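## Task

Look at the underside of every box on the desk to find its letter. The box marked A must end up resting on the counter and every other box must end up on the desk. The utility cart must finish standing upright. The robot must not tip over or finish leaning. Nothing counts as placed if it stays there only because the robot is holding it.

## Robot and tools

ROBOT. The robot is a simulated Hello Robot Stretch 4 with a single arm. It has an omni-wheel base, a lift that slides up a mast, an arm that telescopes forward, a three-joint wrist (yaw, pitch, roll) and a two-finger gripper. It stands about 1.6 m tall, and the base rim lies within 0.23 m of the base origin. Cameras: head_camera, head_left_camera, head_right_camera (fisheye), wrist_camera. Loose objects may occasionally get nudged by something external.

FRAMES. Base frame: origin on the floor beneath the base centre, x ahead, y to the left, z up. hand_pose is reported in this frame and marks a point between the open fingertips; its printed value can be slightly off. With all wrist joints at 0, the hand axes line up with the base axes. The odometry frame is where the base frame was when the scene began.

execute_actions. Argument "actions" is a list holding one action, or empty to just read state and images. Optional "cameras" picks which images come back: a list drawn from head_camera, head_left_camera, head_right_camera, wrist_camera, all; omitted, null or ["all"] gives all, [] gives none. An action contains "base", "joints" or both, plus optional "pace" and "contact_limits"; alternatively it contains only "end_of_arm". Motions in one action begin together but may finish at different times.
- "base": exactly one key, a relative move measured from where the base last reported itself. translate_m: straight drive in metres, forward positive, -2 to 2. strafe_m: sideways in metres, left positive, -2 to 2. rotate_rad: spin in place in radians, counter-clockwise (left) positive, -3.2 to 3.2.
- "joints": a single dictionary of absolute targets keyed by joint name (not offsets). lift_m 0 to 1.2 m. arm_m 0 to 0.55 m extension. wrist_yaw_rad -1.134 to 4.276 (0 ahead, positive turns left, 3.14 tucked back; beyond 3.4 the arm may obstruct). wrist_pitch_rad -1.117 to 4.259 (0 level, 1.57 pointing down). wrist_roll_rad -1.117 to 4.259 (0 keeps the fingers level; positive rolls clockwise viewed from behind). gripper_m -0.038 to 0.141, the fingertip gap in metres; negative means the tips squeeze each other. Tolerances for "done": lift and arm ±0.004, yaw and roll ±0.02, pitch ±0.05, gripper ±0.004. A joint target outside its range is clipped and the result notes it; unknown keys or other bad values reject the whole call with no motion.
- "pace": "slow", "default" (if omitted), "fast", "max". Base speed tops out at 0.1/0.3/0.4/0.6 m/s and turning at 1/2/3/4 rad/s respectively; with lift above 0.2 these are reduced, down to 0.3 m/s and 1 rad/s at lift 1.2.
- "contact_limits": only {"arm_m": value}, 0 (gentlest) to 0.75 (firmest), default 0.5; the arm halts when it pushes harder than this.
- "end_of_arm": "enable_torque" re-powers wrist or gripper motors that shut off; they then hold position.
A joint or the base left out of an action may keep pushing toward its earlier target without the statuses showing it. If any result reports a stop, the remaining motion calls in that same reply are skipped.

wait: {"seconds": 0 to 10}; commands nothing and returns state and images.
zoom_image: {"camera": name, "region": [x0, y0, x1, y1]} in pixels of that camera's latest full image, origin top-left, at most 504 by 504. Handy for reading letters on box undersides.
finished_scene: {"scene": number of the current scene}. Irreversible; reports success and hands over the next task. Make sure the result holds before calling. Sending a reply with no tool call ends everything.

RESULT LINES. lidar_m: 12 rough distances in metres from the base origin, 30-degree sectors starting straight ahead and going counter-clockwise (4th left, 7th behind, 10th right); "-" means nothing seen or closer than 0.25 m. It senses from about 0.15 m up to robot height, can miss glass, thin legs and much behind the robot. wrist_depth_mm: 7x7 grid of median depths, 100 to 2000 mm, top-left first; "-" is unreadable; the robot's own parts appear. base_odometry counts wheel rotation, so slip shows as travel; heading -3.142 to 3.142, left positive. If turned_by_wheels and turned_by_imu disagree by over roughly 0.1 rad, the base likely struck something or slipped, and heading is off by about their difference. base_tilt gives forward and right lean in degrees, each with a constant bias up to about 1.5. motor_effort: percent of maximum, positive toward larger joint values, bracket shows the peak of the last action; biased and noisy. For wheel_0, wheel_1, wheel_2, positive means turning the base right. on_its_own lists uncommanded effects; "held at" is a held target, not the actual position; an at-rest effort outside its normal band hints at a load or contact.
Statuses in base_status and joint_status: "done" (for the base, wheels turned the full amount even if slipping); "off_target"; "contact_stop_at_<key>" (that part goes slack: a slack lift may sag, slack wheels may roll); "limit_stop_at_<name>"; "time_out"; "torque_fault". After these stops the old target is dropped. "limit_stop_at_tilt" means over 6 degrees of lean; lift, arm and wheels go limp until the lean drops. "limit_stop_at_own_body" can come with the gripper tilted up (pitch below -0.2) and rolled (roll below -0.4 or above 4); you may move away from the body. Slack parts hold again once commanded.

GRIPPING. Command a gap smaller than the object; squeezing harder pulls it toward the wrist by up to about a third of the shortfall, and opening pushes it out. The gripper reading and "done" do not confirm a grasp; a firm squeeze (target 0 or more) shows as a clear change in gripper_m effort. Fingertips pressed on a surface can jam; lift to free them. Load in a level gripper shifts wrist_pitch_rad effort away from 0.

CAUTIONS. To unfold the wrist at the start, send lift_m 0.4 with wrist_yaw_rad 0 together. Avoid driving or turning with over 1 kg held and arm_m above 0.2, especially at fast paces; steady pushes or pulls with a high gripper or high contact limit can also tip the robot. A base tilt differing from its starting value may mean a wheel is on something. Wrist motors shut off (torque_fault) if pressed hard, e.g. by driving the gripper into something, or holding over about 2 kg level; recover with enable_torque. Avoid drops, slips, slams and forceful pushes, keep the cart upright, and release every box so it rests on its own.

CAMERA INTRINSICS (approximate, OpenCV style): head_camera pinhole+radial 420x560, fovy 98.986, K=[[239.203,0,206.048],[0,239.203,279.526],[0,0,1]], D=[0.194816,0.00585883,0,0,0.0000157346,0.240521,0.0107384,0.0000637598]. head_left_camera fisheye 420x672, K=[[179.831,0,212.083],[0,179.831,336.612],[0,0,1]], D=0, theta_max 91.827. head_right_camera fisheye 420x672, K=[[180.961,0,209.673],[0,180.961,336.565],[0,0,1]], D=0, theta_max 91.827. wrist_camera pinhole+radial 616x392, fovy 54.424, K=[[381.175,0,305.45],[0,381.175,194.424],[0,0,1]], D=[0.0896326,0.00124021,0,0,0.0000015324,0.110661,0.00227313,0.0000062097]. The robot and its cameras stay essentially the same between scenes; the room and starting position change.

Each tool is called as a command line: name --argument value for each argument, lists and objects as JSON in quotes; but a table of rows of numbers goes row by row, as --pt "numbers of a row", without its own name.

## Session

execute_actions --actions '[]'

Scene clock: 0.00 s.
base_odometry: x=+0.000 y=+0.000 heading=+0.000 (m, m, rad; odometry frame)
turned_by_wheels: +0.000 (rad since the last result)
turned_by_imu: +0.000 (rad since the last result)
base_tilt: forward=+0.5 right=-0.2 (deg)
lidar_m: 1.96 1.98 1.75 1.88 2.30 2.34 1.90 1.44 1.46 1.15 1.02 1.02
base_status: not commanded
joint_positions: lift_m=+0.292 arm_m=+0.001 wrist_yaw_rad=+3.203 wrist_pitch_rad=+0.013 wrist_roll_rad=+0.012 gripper_m=+0.057
joint_status: not commanded
motor_effort: lift_m=+22 arm_m=-1 wrist_yaw_rad=+2 wrist_pitch_rad=-10 wrist_roll_rad=+2 gripper_m=-3 wheel_0=+0 wheel_1=+0 wheel_2=+0 (%)
hand_pose: x=-0.1215 y=+0.0694 z=+0.4669 quat_wxyz=(-0.031, -0.006, +0.006, +0.999) (m; base frame)
wrist_depth_mm: - - 138 - - - - / - - 129 - - - - / - - 132 219 - - - / 146 140 139 - - - - / 202 1708 1983 - - - - / 208 1464 195 1921 1661 - - / 213 1060 1160 147 1160 1308 1499
pictures: head_camera, head_left_camera, head_right_camera, wrist_camera
Images, in order (width x height): head_camera 420x560, head_left_camera 420x672, head_right_camera 420x672, wrist_camera 616x392.

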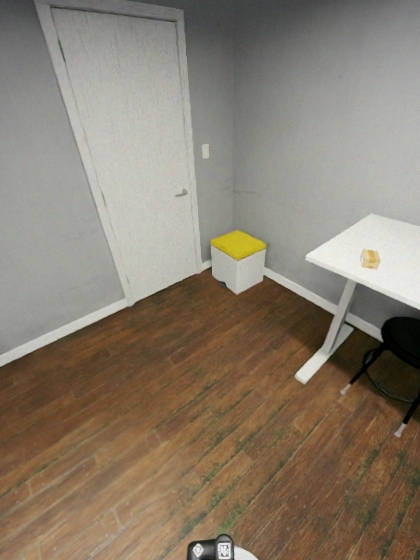

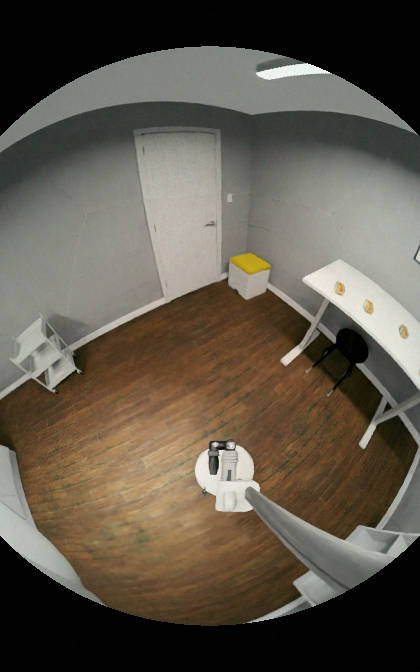

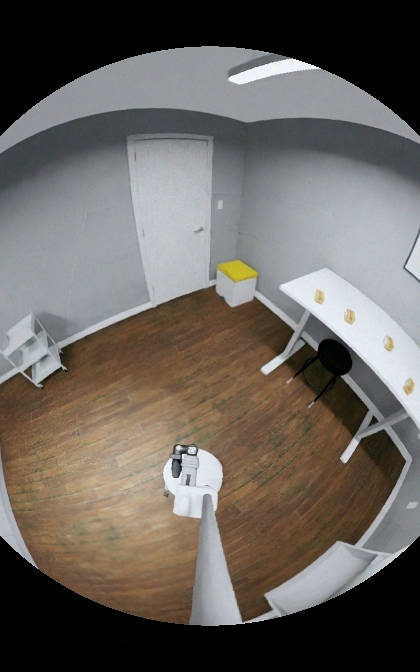

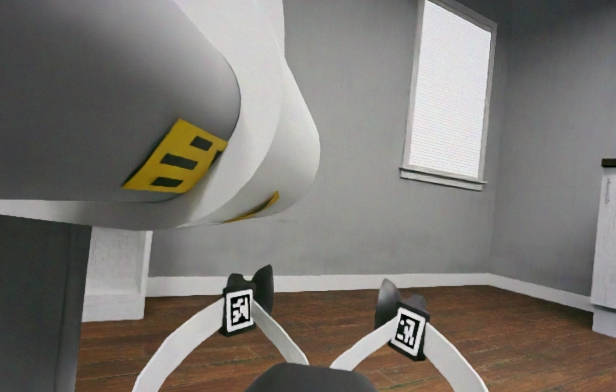

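execute_actions --actions '[{"base":{"rotate_rad":-0.85},"joints":{"lift_m":0.8,"wrist_yaw_rad":0,"gripper_m":0.14}}]' --cameras '["head_camera","wrist_camera"]'

Scene clock: 3.13 s.
base_odometry: x=+0.000 y=+0.000 heading=-0.849 (m, m, rad; odometry frame)
turned_by_wheels: -0.849 (rad since the last result)
turned_by_imu: -0.854 (rad since the last result)
base_tilt: forward=+0.6 right=-0.3 (deg)
lidar_m: 1.02 1.09 1.99 1.98 1.76 2.31 2.30 2.36 1.80 1.45 1.56 1.05
base_status: done
joint_positions: lift_m=+0.800 arm_m=+0.001 wrist_yaw_rad=+0.001 wrist_pitch_rad=+0.013 wrist_roll_rad=+0.012 gripper_m=+0.140
joint_status: all done
motor_effort: lift_m=+27(30) arm_m=-1(1) wrist_yaw_rad=+0(5) wrist_pitch_rad=-10(10) wrist_roll_rad=+2(3) gripper_m=+0(3) wheel_0=+6(9) wheel_1=+3(9) wheel_2=+5(10) (%)
hand_pose: x=+0.4604 y=-0.0872 z=+0.9741 quat_wxyz=(+1.000, +0.006, +0.006, +0.000) (m; base frame)
wrist_depth_mm: 1863 1756 1708 1661 1618 1537 1537 / 1921 1808 1708 1618 1576 1537 1499 / 1808 1756 1708 1661 1576 1537 1537 / 1863 1708 1756 1661 1618 1576 1537 / 1808 1756 1229 1576 1118 1205 976 / 1756 1756 1661 1661 1618 1537 1499 / 1808 1756 1708 150 1576 1537 1366
pictures: head_camera, wrist_camera
Images, in order (width x height): head_camera 420x560, wrist_camera 616x392.

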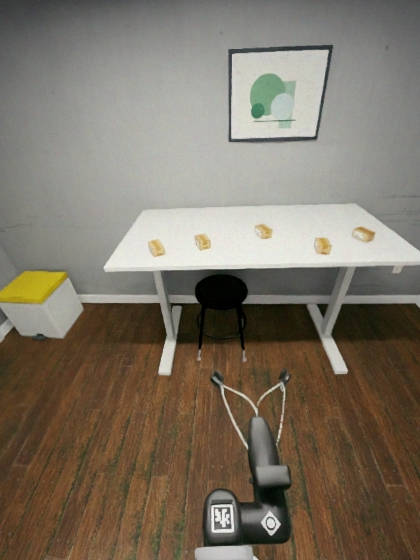

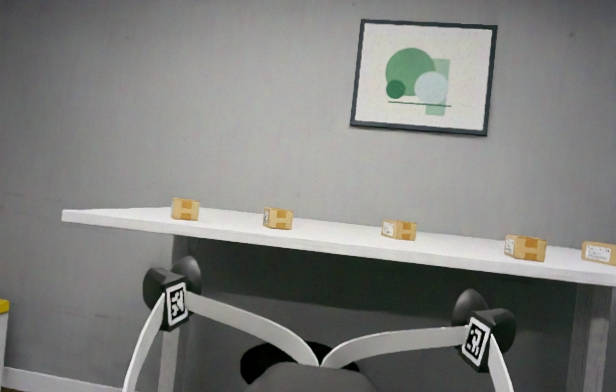

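execute_actions --actions '[{"base":{"rotate_rad":-0.04},"joints":{"lift_m":0.86}}]' --cameras '[]'

execute_actions --actions '[{"base":{"translate_m":0.45},"joints":{"arm_m":0.15}}]' --cameras '["head_camera","wrist_camera"]'

Scene clock: 4.43 s.
base_odometry: x=+0.000 y=+0.000 heading=-0.888 (m, m, rad; odometry frame)
turned_by_wheels: -0.039 (rad since the last result)
turned_by_imu: -0.040 (rad since the last result)
base_tilt: forward=+0.6 right=-0.2 (deg)
lidar_m: 1.02 1.06 1.99 1.98 1.76 2.39 2.30 2.43 1.82 1.45 1.53 1.06
base_status: done
joint_positions: lift_m=+0.860 arm_m=+0.001 wrist_yaw_rad=+0.000 wrist_pitch_rad=+0.013 wrist_roll_rad=+0.012 gripper_m=+0.140
joint_status: all done
motor_effort: lift_m=+27(27) arm_m=-1(1) wrist_yaw_rad=+1(0) wrist_pitch_rad=-10(10) wrist_roll_rad=+3(3) gripper_m=+1(1) wheel_0=+5(10) wheel_1=+2(4) wheel_2=+4(9) (%)
hand_pose: x=+0.4603 y=-0.0873 z=+1.0341 quat_wxyz=(+1.000, +0.006, +0.006, +0.000) (m; base frame)
wrist_depth_mm: 1808 1708 1661 1661 1618 1618 1499 / 1808 1708 1661 1708 1618 1576 1537 / 1756 1708 1708 1618 1618 1576 1537 / 1756 1708 1661 1618 1576 1576 1537 / 1756 946 1008 1025 1098 1537 1537 / 1756 1756 1661 1661 1576 788 960 / 1708 1708 1661 150 1618 1576 1366
pictures: none
No camera images: the call's "cameras" was empty. Leave "cameras" out to get every camera's image.

Scene clock: 7.43 s.
base_odometry: x=+0.284 y=-0.349 heading=-0.888 (m, m, rad; odometry frame)
turned_by_wheels: +0.000 (rad since the last result)
turned_by_imu: +0.000 (rad since the last result)
base_tilt: forward=+0.5 right=-0.2 (deg)
lidar_m: 0.57 0.60 1.64 1.94 2.00 2.14 2.75 2.44 1.51 1.46 0.82 0.60
base_status: done
joint_positions: lift_m=+0.860 arm_m=+0.149 wrist_yaw_rad=+0.000 wrist_pitch_rad=+0.013 wrist_roll_rad=+0.012 gripper_m=+0.140
joint_status: all done
motor_effort: lift_m=+26(26) arm_m=+4(7) wrist_yaw_rad=+2(0) wrist_pitch_rad=-10(10) wrist_roll_rad=+2(3) gripper_m=-3(0) wheel_0=+6(12) wheel_1=+2(8) wheel_2=-2(13) (%)
hand_pose: x=+0.6086 y=-0.0874 z=+1.0342 quat_wxyz=(+1.000, +0.006, +0.006, +0.000) (m; base frame)
wrist_depth_mm: 1078 1078 1042 1042 991 960 960 / 1098 1078 1060 1042 991 960 960 / 1098 1078 1060 1025 991 991 976 / 1098 1060 1042 1025 1008 991 976 / 676 759 878 1025 991 976 976 / 397 353 379 500 488 439 661 / 279 290 314 150 319 317 394
pictures: head_camera, wrist_camera
Images, in order (width x height): head_camera 420x560, wrist_camera 616x392.

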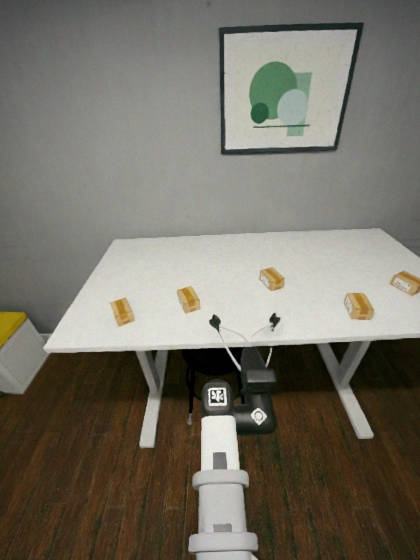

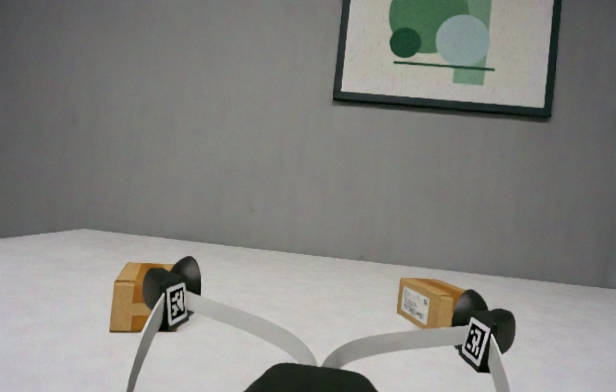

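execute_actions --actions '[{"base":{"strafe_m":0.4},"joints":{"arm_m":0.08,"lift_m":0.828}}]' --cameras '["head_camera","wrist_camera"]'

Scene clock: 10.17 s.
base_odometry: x=+0.594 y=-0.096 heading=-0.888 (m, m, rad; odometry frame)
turned_by_wheels: +0.000 (rad since the last result)
turned_by_imu: -0.001 (rad since the last result)
base_tilt: forward=+0.4 right=-0.2 (deg)
lidar_m: 0.57 1.36 1.35 1.52 1.65 1.73 2.75 2.90 1.93 1.87 0.81 0.62
base_status: done
joint_positions: lift_m=+0.828 arm_m=+0.081 wrist_yaw_rad=+0.000 wrist_pitch_rad=+0.013 wrist_roll_rad=+0.012 gripper_m=+0.140
joint_status: all done
motor_effort: lift_m=+15(24) arm_m=-4(4) wrist_yaw_rad=+2(1) wrist_pitch_rad=-10(10) wrist_roll_rad=+2(2) gripper_m=-2(2) wheel_0=-2(14) wheel_1=+0(9) wheel_2=+0(0) (%)
hand_pose: x=+0.5402 y=-0.0874 z=+1.0031 quat_wxyz=(+1.000, +0.006, +0.006, +0.000) (m; base frame)
wrist_depth_mm: 1205 1160 1138 1118 1098 1078 1042 / 1182 1160 1138 1118 1098 1042 1008 / 1182 1160 1118 1138 1098 1060 1042 / 1182 1160 1138 1118 1078 1060 1025 / 1182 1160 683 759 976 1060 1025 / 315 298 298 362 433 394 413 / 1182 283 281 150 271 267 307
pictures: head_camera, wrist_camera
Images, in order (width x height): head_camera 420x560, wrist_camera 616x392.

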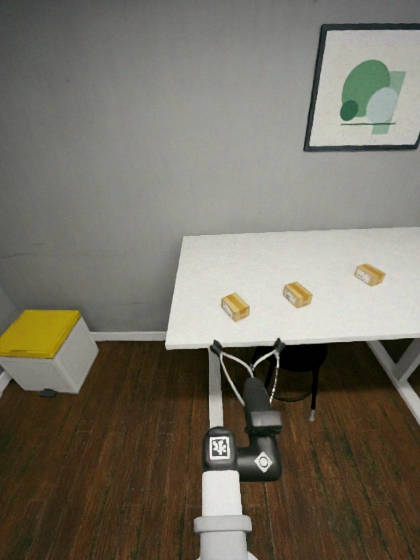

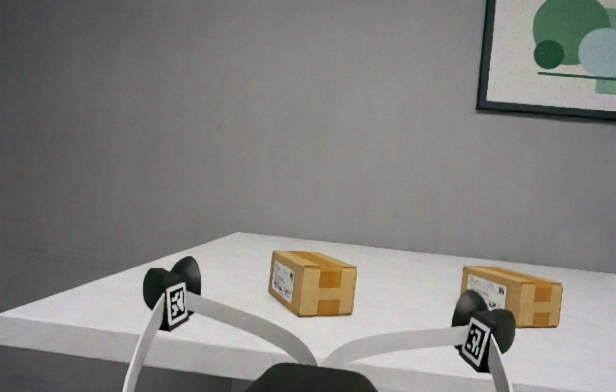

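execute_actions --actions '[{"base":{"strafe_m":0.02},"joints":{"arm_m":0.24}}]' --cameras '["head_camera","wrist_camera"]'

execute_actions --actions '[{"joints":{"gripper_m":0.02}}]' --cameras '["wrist_camera"]'

execute_actions --actions '[{"joints":{"lift_m":0.95}}]' --cameras '[]'

execute_actions --actions '[{"joints":{"wrist_roll_rad":3.14}}]' --cameras '["head_camera"]'

zoom_image --camera "head_camera" --region '[160,180,320,340]'

Scene clock: 11.90 s.
base_odometry: x=+0.610 y=-0.084 heading=-0.888 (m, m, rad; odometry frame)
turned_by_wheels: +0.000 (rad since the last result)
turned_by_imu: -0.001 (rad since the last result)
base_tilt: forward=+0.5 right=-0.2 (deg)
lidar_m: 0.55 1.35 1.35 1.52 1.63 1.69 2.75 2.88 1.94 1.87 0.82 0.61
base_status: done
joint_positions: lift_m=+0.828 arm_m=+0.239 wrist_yaw_rad=+0.000 wrist_pitch_rad=+0.013 wrist_roll_rad=+0.012 gripper_m=+0.140
joint_status: all done
motor_effort: lift_m=+15(15) arm_m=+5(7) wrist_yaw_rad=+2(3) wrist_pitch_rad=-10(10) wrist_roll_rad=+3(2) gripper_m=-3(2) wheel_0=-2(17) wheel_1=+0(6) wheel_2=+0(2) (%)
hand_pose: x=+0.6986 y=-0.0874 z=+1.0031 quat_wxyz=(+1.000, +0.006, +0.006, +0.000) (m; base frame)
wrist_depth_mm: 1025 991 976 946 931 917 866 / 1025 991 960 946 931 904 878 / 1008 976 946 946 931 904 904 / 1008 976 976 931 931 917 904 / 1008 1008 699 809 917 917 878 / 991 297 297 237 397 433 500 / 219 226 245 150 213 247 290
pictures: head_camera, wrist_camera
Images, in order (width x height): head_camera 420x560, wrist_camera 616x392.

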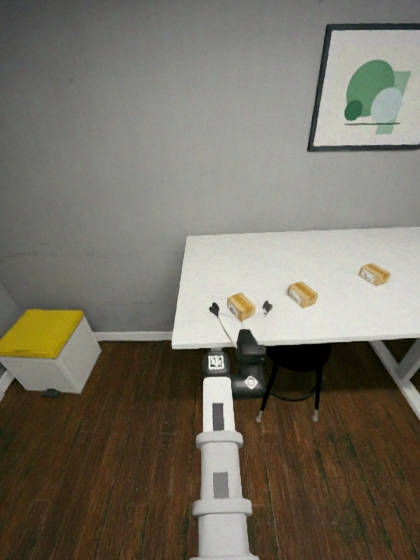

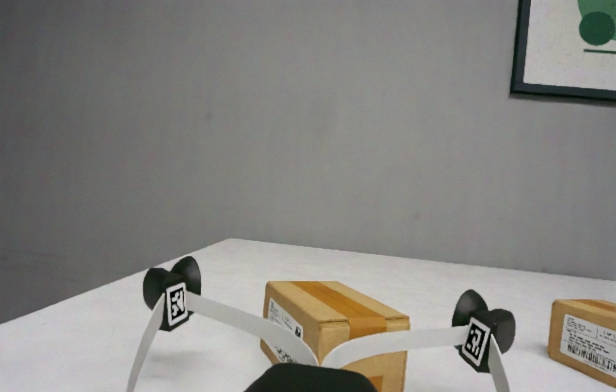

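Scene clock: 14.07 s.
base_odometry: x=+0.610 y=-0.084 heading=-0.888 (m, m, rad; odometry frame)
turned_by_wheels: +0.000 (rad since the last result)
turned_by_imu: -0.001 (rad since the last result)
base_tilt: forward=+0.7 right=-0.2 (deg)
lidar_m: 0.57 1.34 1.36 1.51 1.63 1.69 2.74 2.88 1.94 1.89 0.83 0.60
base_status: not commanded
joint_positions: lift_m=+0.828 arm_m=+0.239 wrist_yaw_rad=+0.000 wrist_pitch_rad=+0.012 wrist_roll_rad=+0.012 gripper_m=+0.020
joint_status: all done
motor_effort: lift_m=+15(15) arm_m=+4(4) wrist_yaw_rad=+1(2) wrist_pitch_rad=-8(10) wrist_roll_rad=+2(3) gripper_m=-21(21) wheel_0=-2(2) wheel_1=+0(0) wheel_2=+0(0) (%)
hand_pose: x=+0.6986 y=-0.0874 z=+1.0033 quat_wxyz=(+1.000, +0.006, +0.006, +0.000) (m; base frame)
wrist_depth_mm: 1025 976 976 960 931 917 866 / 1008 1008 960 946 946 917 878 / 1025 976 960 946 946 917 904 / 1008 976 960 946 931 904 891 / 991 991 723 809 917 904 891 / 991 338 188 213 219 477 500 / 220 211 245 198 206 174 290
pictures: wrist_camera
Images, in order (width x height): wrist_camera 616x392.

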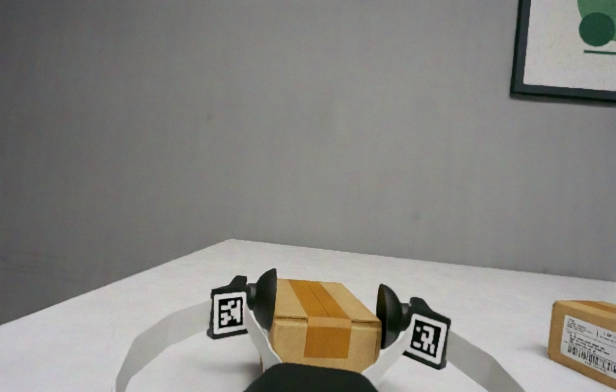

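Scene clock: 15.63 s.
base_odometry: x=+0.610 y=-0.084 heading=-0.888 (m, m, rad; odometry frame)
turned_by_wheels: +0.000 (rad since the last result)
turned_by_imu: +0.000 (rad since the last result)
base_tilt: forward=+0.5 right=-0.3 (deg)
lidar_m: 0.57 1.33 1.36 1.53 1.62 1.69 2.74 2.85 1.93 1.89 0.82 0.59
base_status: not commanded
joint_positions: lift_m=+0.949 arm_m=+0.239 wrist_yaw_rad=+0.000 wrist_pitch_rad=+0.014 wrist_roll_rad=+0.012 gripper_m=+0.020
joint_status: all done
motor_effort: lift_m=+28(28) arm_m=+5(4) wrist_yaw_rad=+2(2) wrist_pitch_rad=-13(14) wrist_roll_rad=+3(3) gripper_m=-20(21) wheel_0=-2(2) wheel_1=+0(0) wheel_2=+0(0) (%)
hand_pose: x=+0.6986 y=-0.0874 z=+1.1237 quat_wxyz=(+1.000, +0.006, +0.007, +0.000) (m; base frame)
wrist_depth_mm: 1025 991 976 946 917 917 878 / 1025 976 960 946 931 931 866 / 1008 991 960 946 931 904 866 / 991 991 960 960 917 904 904 / 991 976 960 946 931 904 891 / 1008 991 188 213 220 891 891 / 1008 455 504 198 204 173 634
pictures: none
No camera images: the call's "cameras" was empty. Leave "cameras" out to get every camera's image.

Scene clock: 18.07 s.
base_odometry: x=+0.610 y=-0.084 heading=-0.888 (m, m, rad; odometry frame)
turned_by_wheels: +0.000 (rad since the last result)
turned_by_imu: -0.001 (rad since the last result)
base_tilt: forward=+0.5 right=-0.2 (deg)
lidar_m: 0.59 1.31 1.37 1.51 1.63 1.70 2.74 2.89 1.92 1.89 0.84 0.60
base_status: not commanded
joint_positions: lift_m=+0.949 arm_m=+0.239 wrist_yaw_rad=+0.000 wrist_pitch_rad=+0.014 wrist_roll_rad=+3.140 gripper_m=+0.020
joint_status: all done
motor_effort: lift_m=+27(27) arm_m=+4(4) wrist_yaw_rad=+1(2) wrist_pitch_rad=-13(14) wrist_roll_rad=+3(11) gripper_m=-22(21) wheel_0=-2(2) wheel_1=+0(0) wheel_2=+0(0) (%)
hand_pose: x=+0.6986 y=-0.0874 z=+1.1237 quat_wxyz=(+0.001, +1.000, +0.000, -0.007) (m; base frame)
wrist_depth_mm: 274 283 266 250 236 223 212 / 297 342 404 368 336 309 293 / 991 960 831 691 585 525 931 / 976 946 946 946 946 917 931 / 976 946 946 946 931 917 904 / 931 931 189 214 220 917 917 / 946 946 946 199 205 173 904
pictures: head_camera
Images, in order (width x height): head_camera 420x560.

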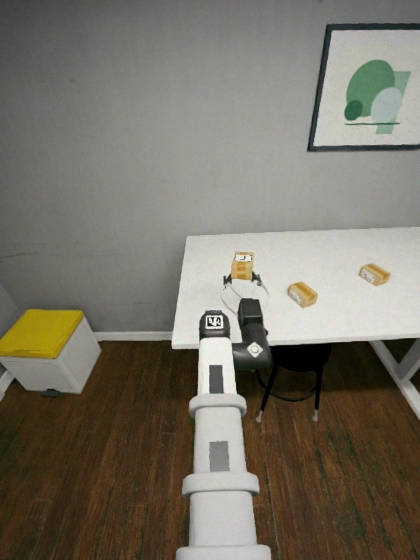

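Region (160, 180, 320, 340) of head_camera's 420x560 image, scaled by 3.150, with more detail than that image has.

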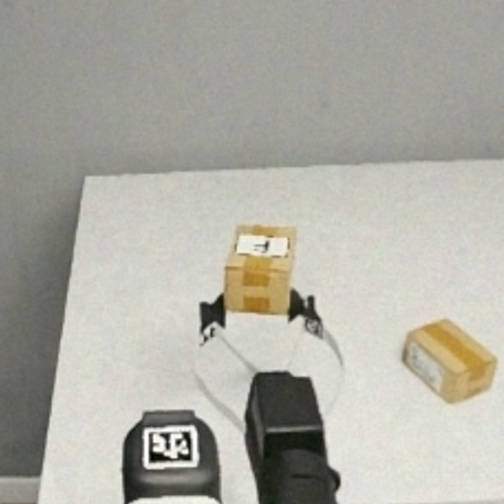

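execute_actions --actions '[{"joints":{"wrist_roll_rad":0}}]' --cameras '[]'

execute_actions --actions '[{"joints":{"lift_m":0.828}}]' --cameras '[]'

execute_actions --actions '[{"joints":{"gripper_m":0.14}}]' --cameras '[]'

execute_actions --actions '[{"joints":{"arm_m":0.1}}]' --cameras '[]'

execute_actions --actions '[{"base":{"strafe_m":-0.235}}]' --cameras '[]'

execute_actions --actions '[{"joints":{"arm_m":0.32}}]' --cameras '["head_camera","wrist_camera"]'

execute_actions --actions '[{"joints":{"gripper_m":0.02}}]' --cameras '["wrist_camera"]'

execute_actions --actions '[{"joints":{"lift_m":0.95}}]' --cameras '[]'

execute_actions --actions '[{"joints":{"wrist_roll_rad":3.14}}]' --cameras '["head_camera"]'

zoom_image --camera "head_camera" --region '[160,180,320,340]'

Scene clock: 20.77 s.
base_odometry: x=+0.610 y=-0.084 heading=-0.888 (m, m, rad; odometry frame)
turned_by_wheels: +0.000 (rad since the last result)
turned_by_imu: -0.001 (rad since the last result)
base_tilt: forward=+0.4 right=-0.2 (deg)
lidar_m: 0.57 1.32 1.37 1.51 1.62 1.70 2.75 2.86 1.93 1.88 0.83 0.61
base_status: not commanded
joint_positions: lift_m=+0.949 arm_m=+0.239 wrist_yaw_rad=+0.000 wrist_pitch_rad=+0.014 wrist_roll_rad=+0.000 gripper_m=+0.020
joint_status: all done
motor_effort: lift_m=+28(27) arm_m=+4(4) wrist_yaw_rad=+2(1) wrist_pitch_rad=-13(13) wrist_roll_rad=+1(6) gripper_m=-20(22) wheel_0=-2(2) wheel_1=+0(0) wheel_2=+0(0) (%)
hand_pose: x=+0.6986 y=-0.0874 z=+1.1237 quat_wxyz=(+1.000, +0.000, +0.007, +0.000) (m; base frame)
wrist_depth_mm: 1008 991 976 946 931 917 878 / 1008 991 976 960 931 917 878 / 1025 991 976 946 931 904 878 / 991 991 976 946 931 917 891 / 991 991 976 946 917 917 891 / 991 976 189 213 220 904 878 / 1008 452 496 198 205 173 654
pictures: none
No camera images: the call's "cameras" was empty. Leave "cameras" out to get every camera's image.

Scene clock: 22.33 s.
base_odometry: x=+0.610 y=-0.084 heading=-0.888 (m, m, rad; odometry frame)
turned_by_wheels: +0.000 (rad since the last result)
turned_by_imu: +0.000 (rad since the last result)
base_tilt: forward=+0.5 right=-0.3 (deg)
lidar_m: 0.57 1.33 1.36 1.50 1.61 1.70 2.76 2.89 1.93 1.88 0.82 0.62
base_status: not commanded
joint_positions: lift_m=+0.829 arm_m=+0.239 wrist_yaw_rad=+0.000 wrist_pitch_rad=+0.012 wrist_roll_rad=+0.000 gripper_m=+0.020
joint_status: all done
motor_effort: lift_m=+15(28) arm_m=+4(5) wrist_yaw_rad=+2(1) wrist_pitch_rad=-9(13) wrist_roll_rad=+2(2) gripper_m=-23(19) wheel_0=-2(2) wheel_1=+0(0) wheel_2=+0(0) (%)
hand_pose: x=+0.6986 y=-0.0874 z=+1.0032 quat_wxyz=(+1.000, +0.000, +0.006, +0.000) (m; base frame)
wrist_depth_mm: 1025 1008 976 946 931 917 878 / 1008 991 976 960 946 917 878 / 1008 991 976 946 931 904 891 / 1025 991 976 960 931 917 904 / 991 991 699 809 931 904 891 / 338 330 188 213 219 480 517 / 217 210 243 198 205 173 291
pictures: none
No camera images: the call's "cameras" was empty. Leave "cameras" out to get every camera's image.

Scene clock: 24.50 s.
base_odometry: x=+0.610 y=-0.084 heading=-0.888 (m, m, rad; odometry frame)
turned_by_wheels: +0.000 (rad since the last result)
turned_by_imu: -0.001 (rad since the last result)
base_tilt: forward=+0.4 right=-0.1 (deg)
lidar_m: 0.58 1.33 1.33 1.52 1.61 1.71 2.74 2.88 1.91 1.87 0.86 0.62
base_status: not commanded
joint_positions: lift_m=+0.829 arm_m=+0.239 wrist_yaw_rad=+0.000 wrist_pitch_rad=+0.012 wrist_roll_rad=+0.000 gripper_m=+0.140
joint_status: all done
motor_effort: lift_m=+15(15) arm_m=+4(4) wrist_yaw_rad=+1(1) wrist_pitch_rad=-9(9) wrist_roll_rad=+1(2) gripper_m=-1(21) wheel_0=-2(2) wheel_1=+0(0) wheel_2=+0(0) (%)
hand_pose: x=+0.6986 y=-0.0874 z=+1.0032 quat_wxyz=(+1.000, +0.000, +0.006, +0.000) (m; base frame)
wrist_depth_mm: 1008 991 991 946 931 904 866 / 1008 991 976 960 931 904 891 / 1025 991 960 960 931 917 891 / 1008 991 976 931 917 904 891 / 991 991 691 798 917 904 891 / 314 290 274 220 433 445 512 / 216 223 243 150 242 250 291
pictures: none
No camera images: the call's "cameras" was empty. Leave "cameras" out to get every camera's image.

Scene clock: 25.97 s.
base_odometry: x=+0.610 y=-0.084 heading=-0.888 (m, m, rad; odometry frame)
turned_by_wheels: +0.000 (rad since the last result)
turned_by_imu: +0.000 (rad since the last result)
base_tilt: forward=+0.4 right=-0.2 (deg)
lidar_m: 0.57 1.33 1.37 1.52 1.61 1.69 2.74 2.86 1.93 1.89 0.84 0.62
base_status: not commanded
joint_positions: lift_m=+0.829 arm_m=+0.101 wrist_yaw_rad=+0.000 wrist_pitch_rad=+0.012 wrist_roll_rad=+0.000 gripper_m=+0.140
joint_status: all done
motor_effort: lift_m=+15(15) arm_m=-4(5) wrist_yaw_rad=+1(1) wrist_pitch_rad=-10(10) wrist_roll_rad=+2(2) gripper_m=-1(0) wheel_0=-2(2) wheel_1=+0(0) wheel_2=+0(0) (%)
hand_pose: x=+0.5602 y=-0.0874 z=+1.0032 quat_wxyz=(+1.000, +0.000, +0.006, +0.000) (m; base frame)
wrist_depth_mm: 1160 1118 1098 1098 1078 1042 1008 / 1182 1138 1118 1098 1078 1042 1008 / 1160 1138 1118 1098 1078 1060 1042 / 1160 1138 1118 1098 1060 1042 1025 / 1138 1138 691 798 1008 1042 1025 / 340 293 294 349 433 404 389 / 1160 262 260 150 253 251 314
pictures: none
No camera images: the call's "cameras" was empty. Leave "cameras" out to get every camera's image.

Scene clock: 28.07 s.
base_odometry: x=+0.428 y=-0.232 heading=-0.888 (m, m, rad; odometry frame)
turned_by_wheels: +0.000 (rad since the last result)
turned_by_imu: +0.000 (rad since the last result)
base_tilt: forward=+0.5 right=-0.1 (deg)
lidar_m: 0.58 0.60 1.51 1.75 1.86 1.93 2.75 2.70 1.70 1.65 0.84 0.61
base_status: done
joint_positions: lift_m=+0.828 arm_m=+0.101 wrist_yaw_rad=+0.000 wrist_pitch_rad=+0.012 wrist_roll_rad=+0.000 gripper_m=+0.140
joint_status: not commanded
motor_effort: lift_m=+15(15) arm_m=-4(4) wrist_yaw_rad=+1(1) wrist_pitch_rad=-10(10) wrist_roll_rad=+2(2) gripper_m=-1(4) wheel_0=+3(13) wheel_1=+0(10) wheel_2=+0(1) (%)
hand_pose: x=+0.5602 y=-0.0874 z=+1.0031 quat_wxyz=(+1.000, +0.000, +0.006, +0.000) (m; base frame)
wrist_depth_mm: 1182 1138 1118 1078 1060 1025 1008 / 1160 1138 1098 1078 1060 1008 1008 / 1138 1160 1098 1078 1078 1042 1025 / 1118 1138 1118 1098 1042 1025 1025 / 424 433 676 634 991 1042 1008 / 303 294 296 387 424 449 477 / 1138 262 259 150 252 253 312
pictures: none
No camera images: the call's "cameras" was empty. Leave "cameras" out to get every camera's image.

Scene clock: 29.83 s.
base_odometry: x=+0.428 y=-0.232 heading=-0.888 (m, m, rad; odometry frame)
turned_by_wheels: +0.000 (rad since the last result)
turned_by_imu: -0.001 (rad since the last result)
base_tilt: forward=+0.4 right=-0.4 (deg)
lidar_m: 0.58 0.60 1.52 1.75 1.86 1.93 2.75 2.71 1.69 1.65 0.83 0.61
base_status: not commanded
joint_positions: lift_m=+0.828 arm_m=+0.319 wrist_yaw_rad=+0.000 wrist_pitch_rad=+0.012 wrist_roll_rad=+0.000 gripper_m=+0.140
joint_status: all done
motor_effort: lift_m=+15(15) arm_m=+5(4) wrist_yaw_rad=+1(2) wrist_pitch_rad=-10(10) wrist_roll_rad=+2(2) gripper_m=+2(3) wheel_0=+3(3) wheel_1=+1(0) wheel_2=+0(0) (%)
hand_pose: x=+0.7786 y=-0.0874 z=+1.0031 quat_wxyz=(+1.000, +0.000, +0.006, +0.000) (m; base frame)
wrist_depth_mm: 931 904 878 866 854 809 798 / 931 904 891 854 854 809 798 / 917 891 878 866 842 820 809 / 917 891 866 854 842 820 809 / 504 574 668 798 831 809 820 / 301 290 293 221 430 445 539 / 216 222 242 150 180 250 310
pictures: head_camera, wrist_camera
Images, in order (width x height): head_camera 420x560, wrist_camera 616x392.

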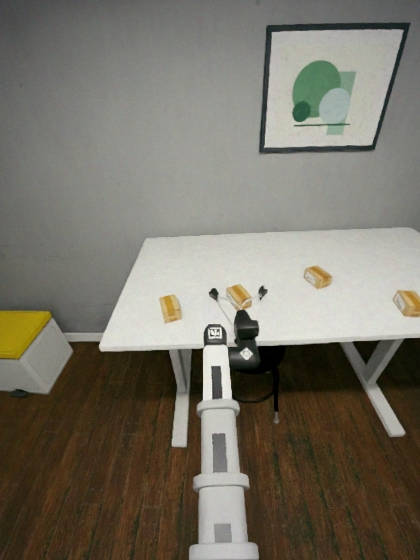

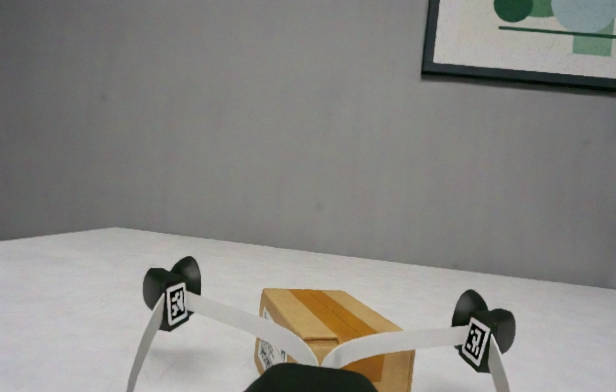

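Scene clock: 32.00 s.
base_odometry: x=+0.428 y=-0.232 heading=-0.888 (m, m, rad; odometry frame)
turned_by_wheels: +0.000 (rad since the last result)
turned_by_imu: -0.001 (rad since the last result)
base_tilt: forward=+0.4 right=-0.2 (deg)
lidar_m: 0.58 0.60 1.47 1.76 1.84 1.93 2.75 2.71 1.70 1.66 0.82 0.60
base_status: not commanded
joint_positions: lift_m=+0.828 arm_m=+0.319 wrist_yaw_rad=+0.000 wrist_pitch_rad=+0.012 wrist_roll_rad=+0.000 gripper_m=+0.020
joint_status: all done
motor_effort: lift_m=+15(15) arm_m=+5(5) wrist_yaw_rad=+2(1) wrist_pitch_rad=-9(10) wrist_roll_rad=+2(2) gripper_m=-20(20) wheel_0=+3(3) wheel_1=+0(0) wheel_2=+0(0) (%)
hand_pose: x=+0.7786 y=-0.0874 z=+1.0031 quat_wxyz=(+1.000, +0.000, +0.006, +0.000) (m; base frame)
wrist_depth_mm: 917 891 891 866 854 809 788 / 917 904 878 866 854 820 788 / 917 891 866 854 842 831 809 / 904 904 878 854 831 820 809 / 508 574 668 798 820 809 798 / 303 330 191 211 213 480 539 / 216 211 239 165 173 171 310
pictures: wrist_camera
Images, in order (width x height): wrist_camera 616x392.

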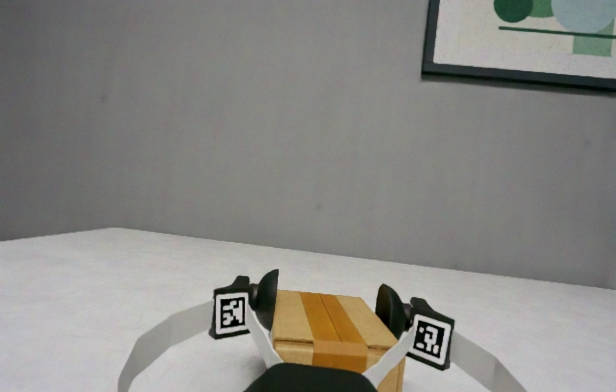

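Scene clock: 33.57 s.
base_odometry: x=+0.428 y=-0.232 heading=-0.888 (m, m, rad; odometry frame)
turned_by_wheels: +0.000 (rad since the last result)
turned_by_imu: +0.000 (rad since the last result)
base_tilt: forward=+0.5 right=-0.3 (deg)
lidar_m: 0.57 0.60 1.51 1.76 1.86 1.93 2.75 2.71 1.71 1.65 0.81 0.60
base_status: not commanded
joint_positions: lift_m=+0.949 arm_m=+0.319 wrist_yaw_rad=+0.000 wrist_pitch_rad=+0.013 wrist_roll_rad=+0.000 gripper_m=+0.020
joint_status: all done
motor_effort: lift_m=+28(29) arm_m=+5(4) wrist_yaw_rad=+1(2) wrist_pitch_rad=-12(13) wrist_roll_rad=+1(2) gripper_m=-20(17) wheel_0=+3(3) wheel_1=+0(1) wheel_2=+0(0) (%)
hand_pose: x=+0.7786 y=-0.0874 z=+1.1238 quat_wxyz=(+1.000, +0.000, +0.007, +0.000) (m; base frame)
wrist_depth_mm: 917 904 878 854 842 798 788 / 904 891 866 854 854 809 788 / 917 891 878 854 842 820 788 / 917 891 878 854 831 831 798 / 904 891 891 854 831 809 798 / 699 676 191 211 212 820 798 / 445 436 496 164 174 171 647
pictures: none
No camera images: the call's "cameras" was empty. Leave "cameras" out to get every camera's image.

Scene clock: 36.00 s.
base_odometry: x=+0.428 y=-0.232 heading=-0.888 (m, m, rad; odometry frame)
turned_by_wheels: +0.000 (rad since the last result)
turned_by_imu: -0.001 (rad since the last result)
base_tilt: forward=+0.5 right=-0.2 (deg)
lidar_m: 0.57 0.59 1.51 1.76 1.86 1.92 2.75 2.71 1.71 1.66 0.82 0.61
base_status: not commanded
joint_positions: lift_m=+0.949 arm_m=+0.319 wrist_yaw_rad=+0.000 wrist_pitch_rad=+0.013 wrist_roll_rad=+3.140 gripper_m=+0.020
joint_status: all done
motor_effort: lift_m=+28(27) arm_m=+4(4) wrist_yaw_rad=+2(1) wrist_pitch_rad=-12(12) wrist_roll_rad=+4(11) gripper_m=-18(18) wheel_0=+3(3) wheel_1=+0(0) wheel_2=+0(0) (%)
hand_pose: x=+0.7786 y=-0.0874 z=+1.1238 quat_wxyz=(+0.001, +1.000, +0.000, -0.007) (m; base frame)
wrist_depth_mm: 303 283 266 250 236 223 212 / 375 445 402 366 338 312 293 / 878 866 866 691 591 517 473 / 878 866 854 854 842 842 820 / 878 866 854 842 842 842 820 / 854 866 191 211 214 831 831 / 842 831 842 164 173 172 820
pictures: head_camera
Images, in order (width x height): head_camera 420x560.

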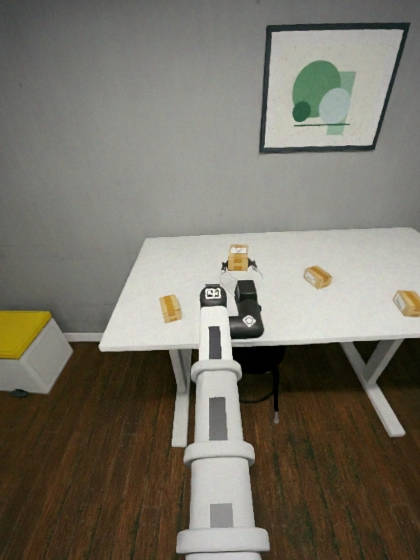

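Region (160, 180, 320, 340) of head_camera's 420x560 image, scaled by 3.150, with more detail than that image has.

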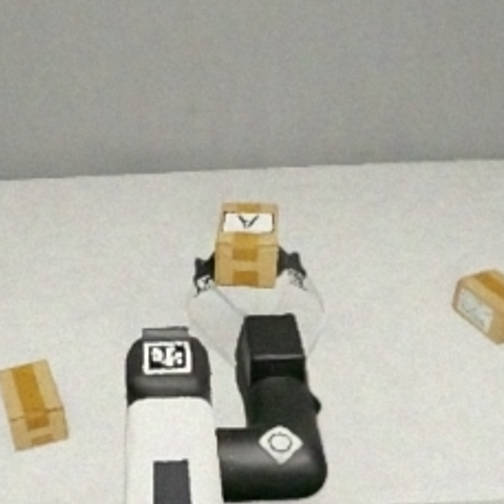

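A.

execute_actions --actions '[{"base":{"translate_m":-1.2},"joints":{"wrist_roll_rad":0,"arm_m":0}}]' --cameras '[]'

execute_actions --actions '[{"base":{"rotate_rad":3.1416}}]' --cameras '["head_camera","wrist_camera"]'

Scene clock: 42.17 s.
base_odometry: x=-0.330 y=+0.699 heading=-0.888 (m, m, rad; odometry frame)
turned_by_wheels: +0.000 (rad since the last result)
turned_by_imu: -0.003 (rad since the last result)
base_tilt: forward=+0.4 right=-0.2 (deg)
lidar_m: 1.77 2.45 1.87 1.34 1.36 1.57 1.54 1.62 2.00 1.74 1.69 1.83
base_status: done
joint_positions: lift_m=+0.950 arm_m=+0.001 wrist_yaw_rad=+0.000 wrist_pitch_rad=+0.014 wrist_roll_rad=+0.000 gripper_m=+0.020
joint_status: all done
motor_effort: lift_m=+27(27) arm_m=-4(6) wrist_yaw_rad=+2(1) wrist_pitch_rad=-14(14) wrist_roll_rad=+2(1) gripper_m=-22(19) wheel_0=-5(11) wheel_1=-1(3) wheel_2=+3(10) (%)
hand_pose: x=+0.4608 y=-0.0874 z=+1.1237 quat_wxyz=(+1.000, +0.000, +0.007, +0.000) (m; base frame)
wrist_depth_mm: - - - - - - - / - - - - - - - / - - - - - - - / - - - - - - - / - - - - - - - / - - 191 211 213 - - / - - - 164 174 171 -
pictures: none
No camera images: the call's "cameras" was empty. Leave "cameras" out to get every camera's image.

Scene clock: 45.23 s.
base_odometry: x=-0.330 y=+0.699 heading=+2.253 (m, m, rad; odometry frame)
turned_by_wheels: +3.141 (rad since the last result)
turned_by_imu: +3.154 (rad since the last result)
base_tilt: forward=+0.5 right=-0.2 (deg)
lidar_m: 1.53 1.61 2.00 1.78 1.70 1.89 1.96 2.43 1.88 1.33 1.34 1.57
base_status: done
joint_positions: lift_m=+0.950 arm_m=+0.001 wrist_yaw_rad=+0.000 wrist_pitch_rad=+0.014 wrist_roll_rad=+0.000 gripper_m=+0.020
joint_status: not commanded
motor_effort: lift_m=+26(27) arm_m=-5(4) wrist_yaw_rad=+1(1) wrist_pitch_rad=-13(14) wrist_roll_rad=+2(2) gripper_m=-19(17) wheel_0=-5(9) wheel_1=+0(9) wheel_2=-4(12) (%)
hand_pose: x=+0.4609 y=-0.0874 z=+1.1238 quat_wxyz=(+1.000, +0.000, +0.007, +0.000) (m; base frame)
wrist_depth_mm: - - - 1983 1983 1921 1863 / - - - - 1921 1921 1921 / - - - - 1983 1921 1863 / - - - 1983 1983 1863 1863 / - 1430 1661 1983 1921 1921 1863 / - 1397 191 211 213 1281 1863 / - 1397 1366 165 174 171 1863
pictures: head_camera, wrist_camera
Images, in order (width x height): head_camera 420x560, wrist_camera 616x392.

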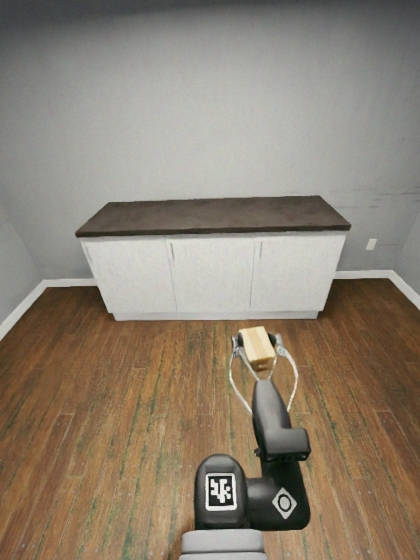

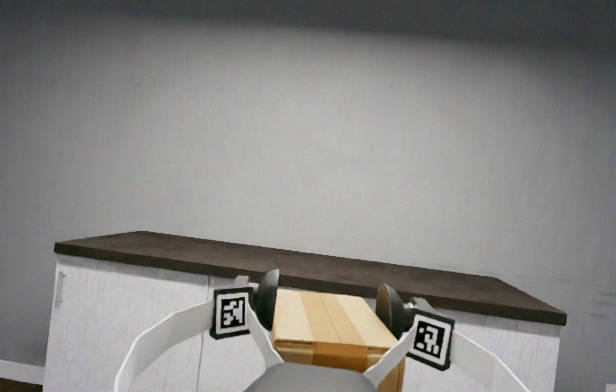

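execute_actions --actions '[{"base":{"translate_m":0.96},"joints":{"arm_m":0.3,"lift_m":0.87}}]' --cameras '["head_camera"]'

Scene clock: 50.00 s.
base_odometry: x=-0.935 y=+1.444 heading=+2.253 (m, m, rad; odometry frame)
turned_by_wheels: +0.000 (rad since the last result)
turned_by_imu: +0.000 (rad since the last result)
base_tilt: forward=+0.6 right=-0.3 (deg)
lidar_m: 0.57 0.60 0.87 1.89 2.01 2.41 3.62 2.54 1.36 1.62 0.78 0.59
base_status: done
joint_positions: lift_m=+0.870 arm_m=+0.299 wrist_yaw_rad=+0.000 wrist_pitch_rad=+0.014 wrist_roll_rad=+0.000 gripper_m=+0.020
joint_status: all done
motor_effort: lift_m=+16(26) arm_m=+4(5) wrist_yaw_rad=+0(2) wrist_pitch_rad=-14(14) wrist_roll_rad=+3(2) gripper_m=-20(18) wheel_0=+3(13) wheel_1=+3(8) wheel_2=-3(13) (%)
hand_pose: x=+0.7586 y=-0.0874 z=+1.0447 quat_wxyz=(+1.000, +0.000, +0.007, +0.000) (m; base frame)
wrist_depth_mm: 750 723 715 707 683 676 661 / 732 723 715 699 691 661 661 / 750 715 715 699 683 676 661 / 741 715 715 699 683 676 654 / 741 723 707 699 683 668 661 / 521 564 191 211 213 668 654 / 370 362 410 165 173 171 544
pictures: head_camera
Images, in order (width x height): head_camera 420x560.

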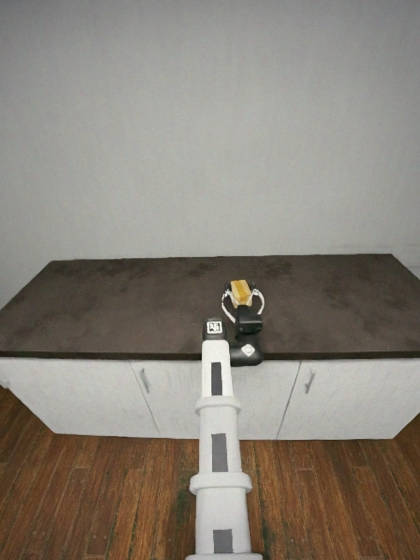

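execute_actions --actions '[{"joints":{"lift_m":0.79}}]' --cameras '[]'

execute_actions --actions '[{"joints":{"gripper_m":0.14}}]' --cameras '[]'

execute_actions --actions '[{"joints":{"arm_m":0.05}}]' --cameras '["head_camera"]'

finished_scene --scene 2

Scene clock: 51.40 s.
base_odometry: x=-0.935 y=+1.444 heading=+2.253 (m, m, rad; odometry frame)
turned_by_wheels: +0.000 (rad since the last result)
turned_by_imu: +0.000 (rad since the last result)
base_tilt: forward=+0.7 right=-0.1 (deg)
lidar_m: 0.57 0.60 0.87 1.87 1.99 2.37 3.59 2.56 1.35 1.62 0.77 0.59
base_status: not commanded
joint_positions: lift_m=+0.790 arm_m=+0.299 wrist_yaw_rad=+0.000 wrist_pitch_rad=+0.014 wrist_roll_rad=+0.000 gripper_m=+0.020
joint_status: all done
motor_effort: lift_m=+16(16) arm_m=+4(4) wrist_yaw_rad=+1(1) wrist_pitch_rad=-13(13) wrist_roll_rad=+2(1) gripper_m=-19(18) wheel_0=+3(3) wheel_1=+3(3) wheel_2=-3(3) (%)
hand_pose: x=+0.7586 y=-0.0874 z=+0.9647 quat_wxyz=(+1.000, +0.000, +0.007, +0.000) (m; base frame)
wrist_depth_mm: 741 732 707 699 691 676 654 / 750 723 715 699 691 668 668 / 741 732 723 699 683 668 654 / 741 732 715 691 683 668 654 / 504 574 699 699 683 661 661 / 304 330 191 211 213 480 544 / 217 212 242 165 174 170 314
pictures: none
No camera images: the call's "cameras" was empty. Leave "cameras" out to get every camera's image.

Scene clock: 53.57 s.
base_odometry: x=-0.935 y=+1.444 heading=+2.253 (m, m, rad; odometry frame)
turned_by_wheels: +0.000 (rad since the last result)
turned_by_imu: -0.001 (rad since the last result)
base_tilt: forward=+0.4 right=-0.2 (deg)
lidar_m: 0.58 0.60 0.88 1.88 2.00 2.36 3.63 2.56 1.35 1.62 0.78 0.59
base_status: not commanded
joint_positions: lift_m=+0.790 arm_m=+0.299 wrist_yaw_rad=+0.000 wrist_pitch_rad=+0.013 wrist_roll_rad=+0.000 gripper_m=+0.140
joint_status: all done
motor_effort: lift_m=+16(16) arm_m=+4(4) wrist_yaw_rad=+2(2) wrist_pitch_rad=-12(13) wrist_roll_rad=+2(1) gripper_m=+1(17) wheel_0=+3(4) wheel_1=+3(3) wheel_2=-3(3) (%)
hand_pose: x=+0.7586 y=-0.0874 z=+0.9649 quat_wxyz=(+1.000, +0.000, +0.007, +0.000) (m; base frame)
wrist_depth_mm: 741 732 715 699 683 676 668 / 750 732 723 699 683 676 661 / 741 732 715 699 683 676 647 / 750 723 715 699 683 676 661 / 508 580 699 691 683 676 661 / 304 297 297 222 436 449 549 / 219 226 247 150 180 253 315
pictures: none
No camera images: the call's "cameras" was empty. Leave "cameras" out to get every camera's image.

Scene clock: 55.43 s.
base_odometry: x=-0.935 y=+1.444 heading=+2.253 (m, m, rad; odometry frame)
turned_by_wheels: +0.000 (rad since the last result)
turned_by_imu: -0.001 (rad since the last result)
base_tilt: forward=+0.5 right=-0.4 (deg)
lidar_m: 0.55 0.59 0.88 1.87 2.01 2.40 3.59 2.55 1.37 1.59 0.76 0.58
base_status: not commanded
joint_positions: lift_m=+0.790 arm_m=+0.051 wrist_yaw_rad=+0.000 wrist_pitch_rad=+0.013 wrist_roll_rad=+0.000 gripper_m=+0.140
joint_status: all done
motor_effort: lift_m=+16(16) arm_m=-5(5) wrist_yaw_rad=+0(1) wrist_pitch_rad=-11(12) wrist_roll_rad=+3(3) gripper_m=-1(2) wheel_0=+4(3) wheel_1=+3(3) wheel_2=-3(3) (%)
hand_pose: x=+0.5102 y=-0.0874 z=+0.9650 quat_wxyz=(+1.000, +0.000, +0.006, +0.000) (m; base frame)
wrist_depth_mm: 1025 1008 976 960 946 917 904 / 1025 991 976 960 917 917 904 / 1025 1008 976 960 931 917 891 / 1008 1008 976 946 917 917 904 / 517 591 691 759 931 904 891 / 317 309 303 399 445 459 554 / 336 307 300 150 283 278 320
pictures: head_camera
Images, in order (width x height): head_camera 420x560.

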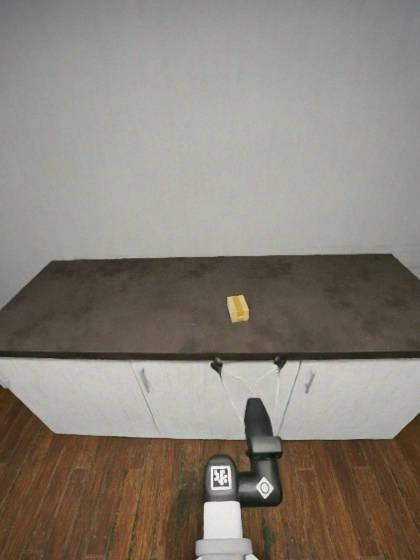

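The scene is finished: the task was done.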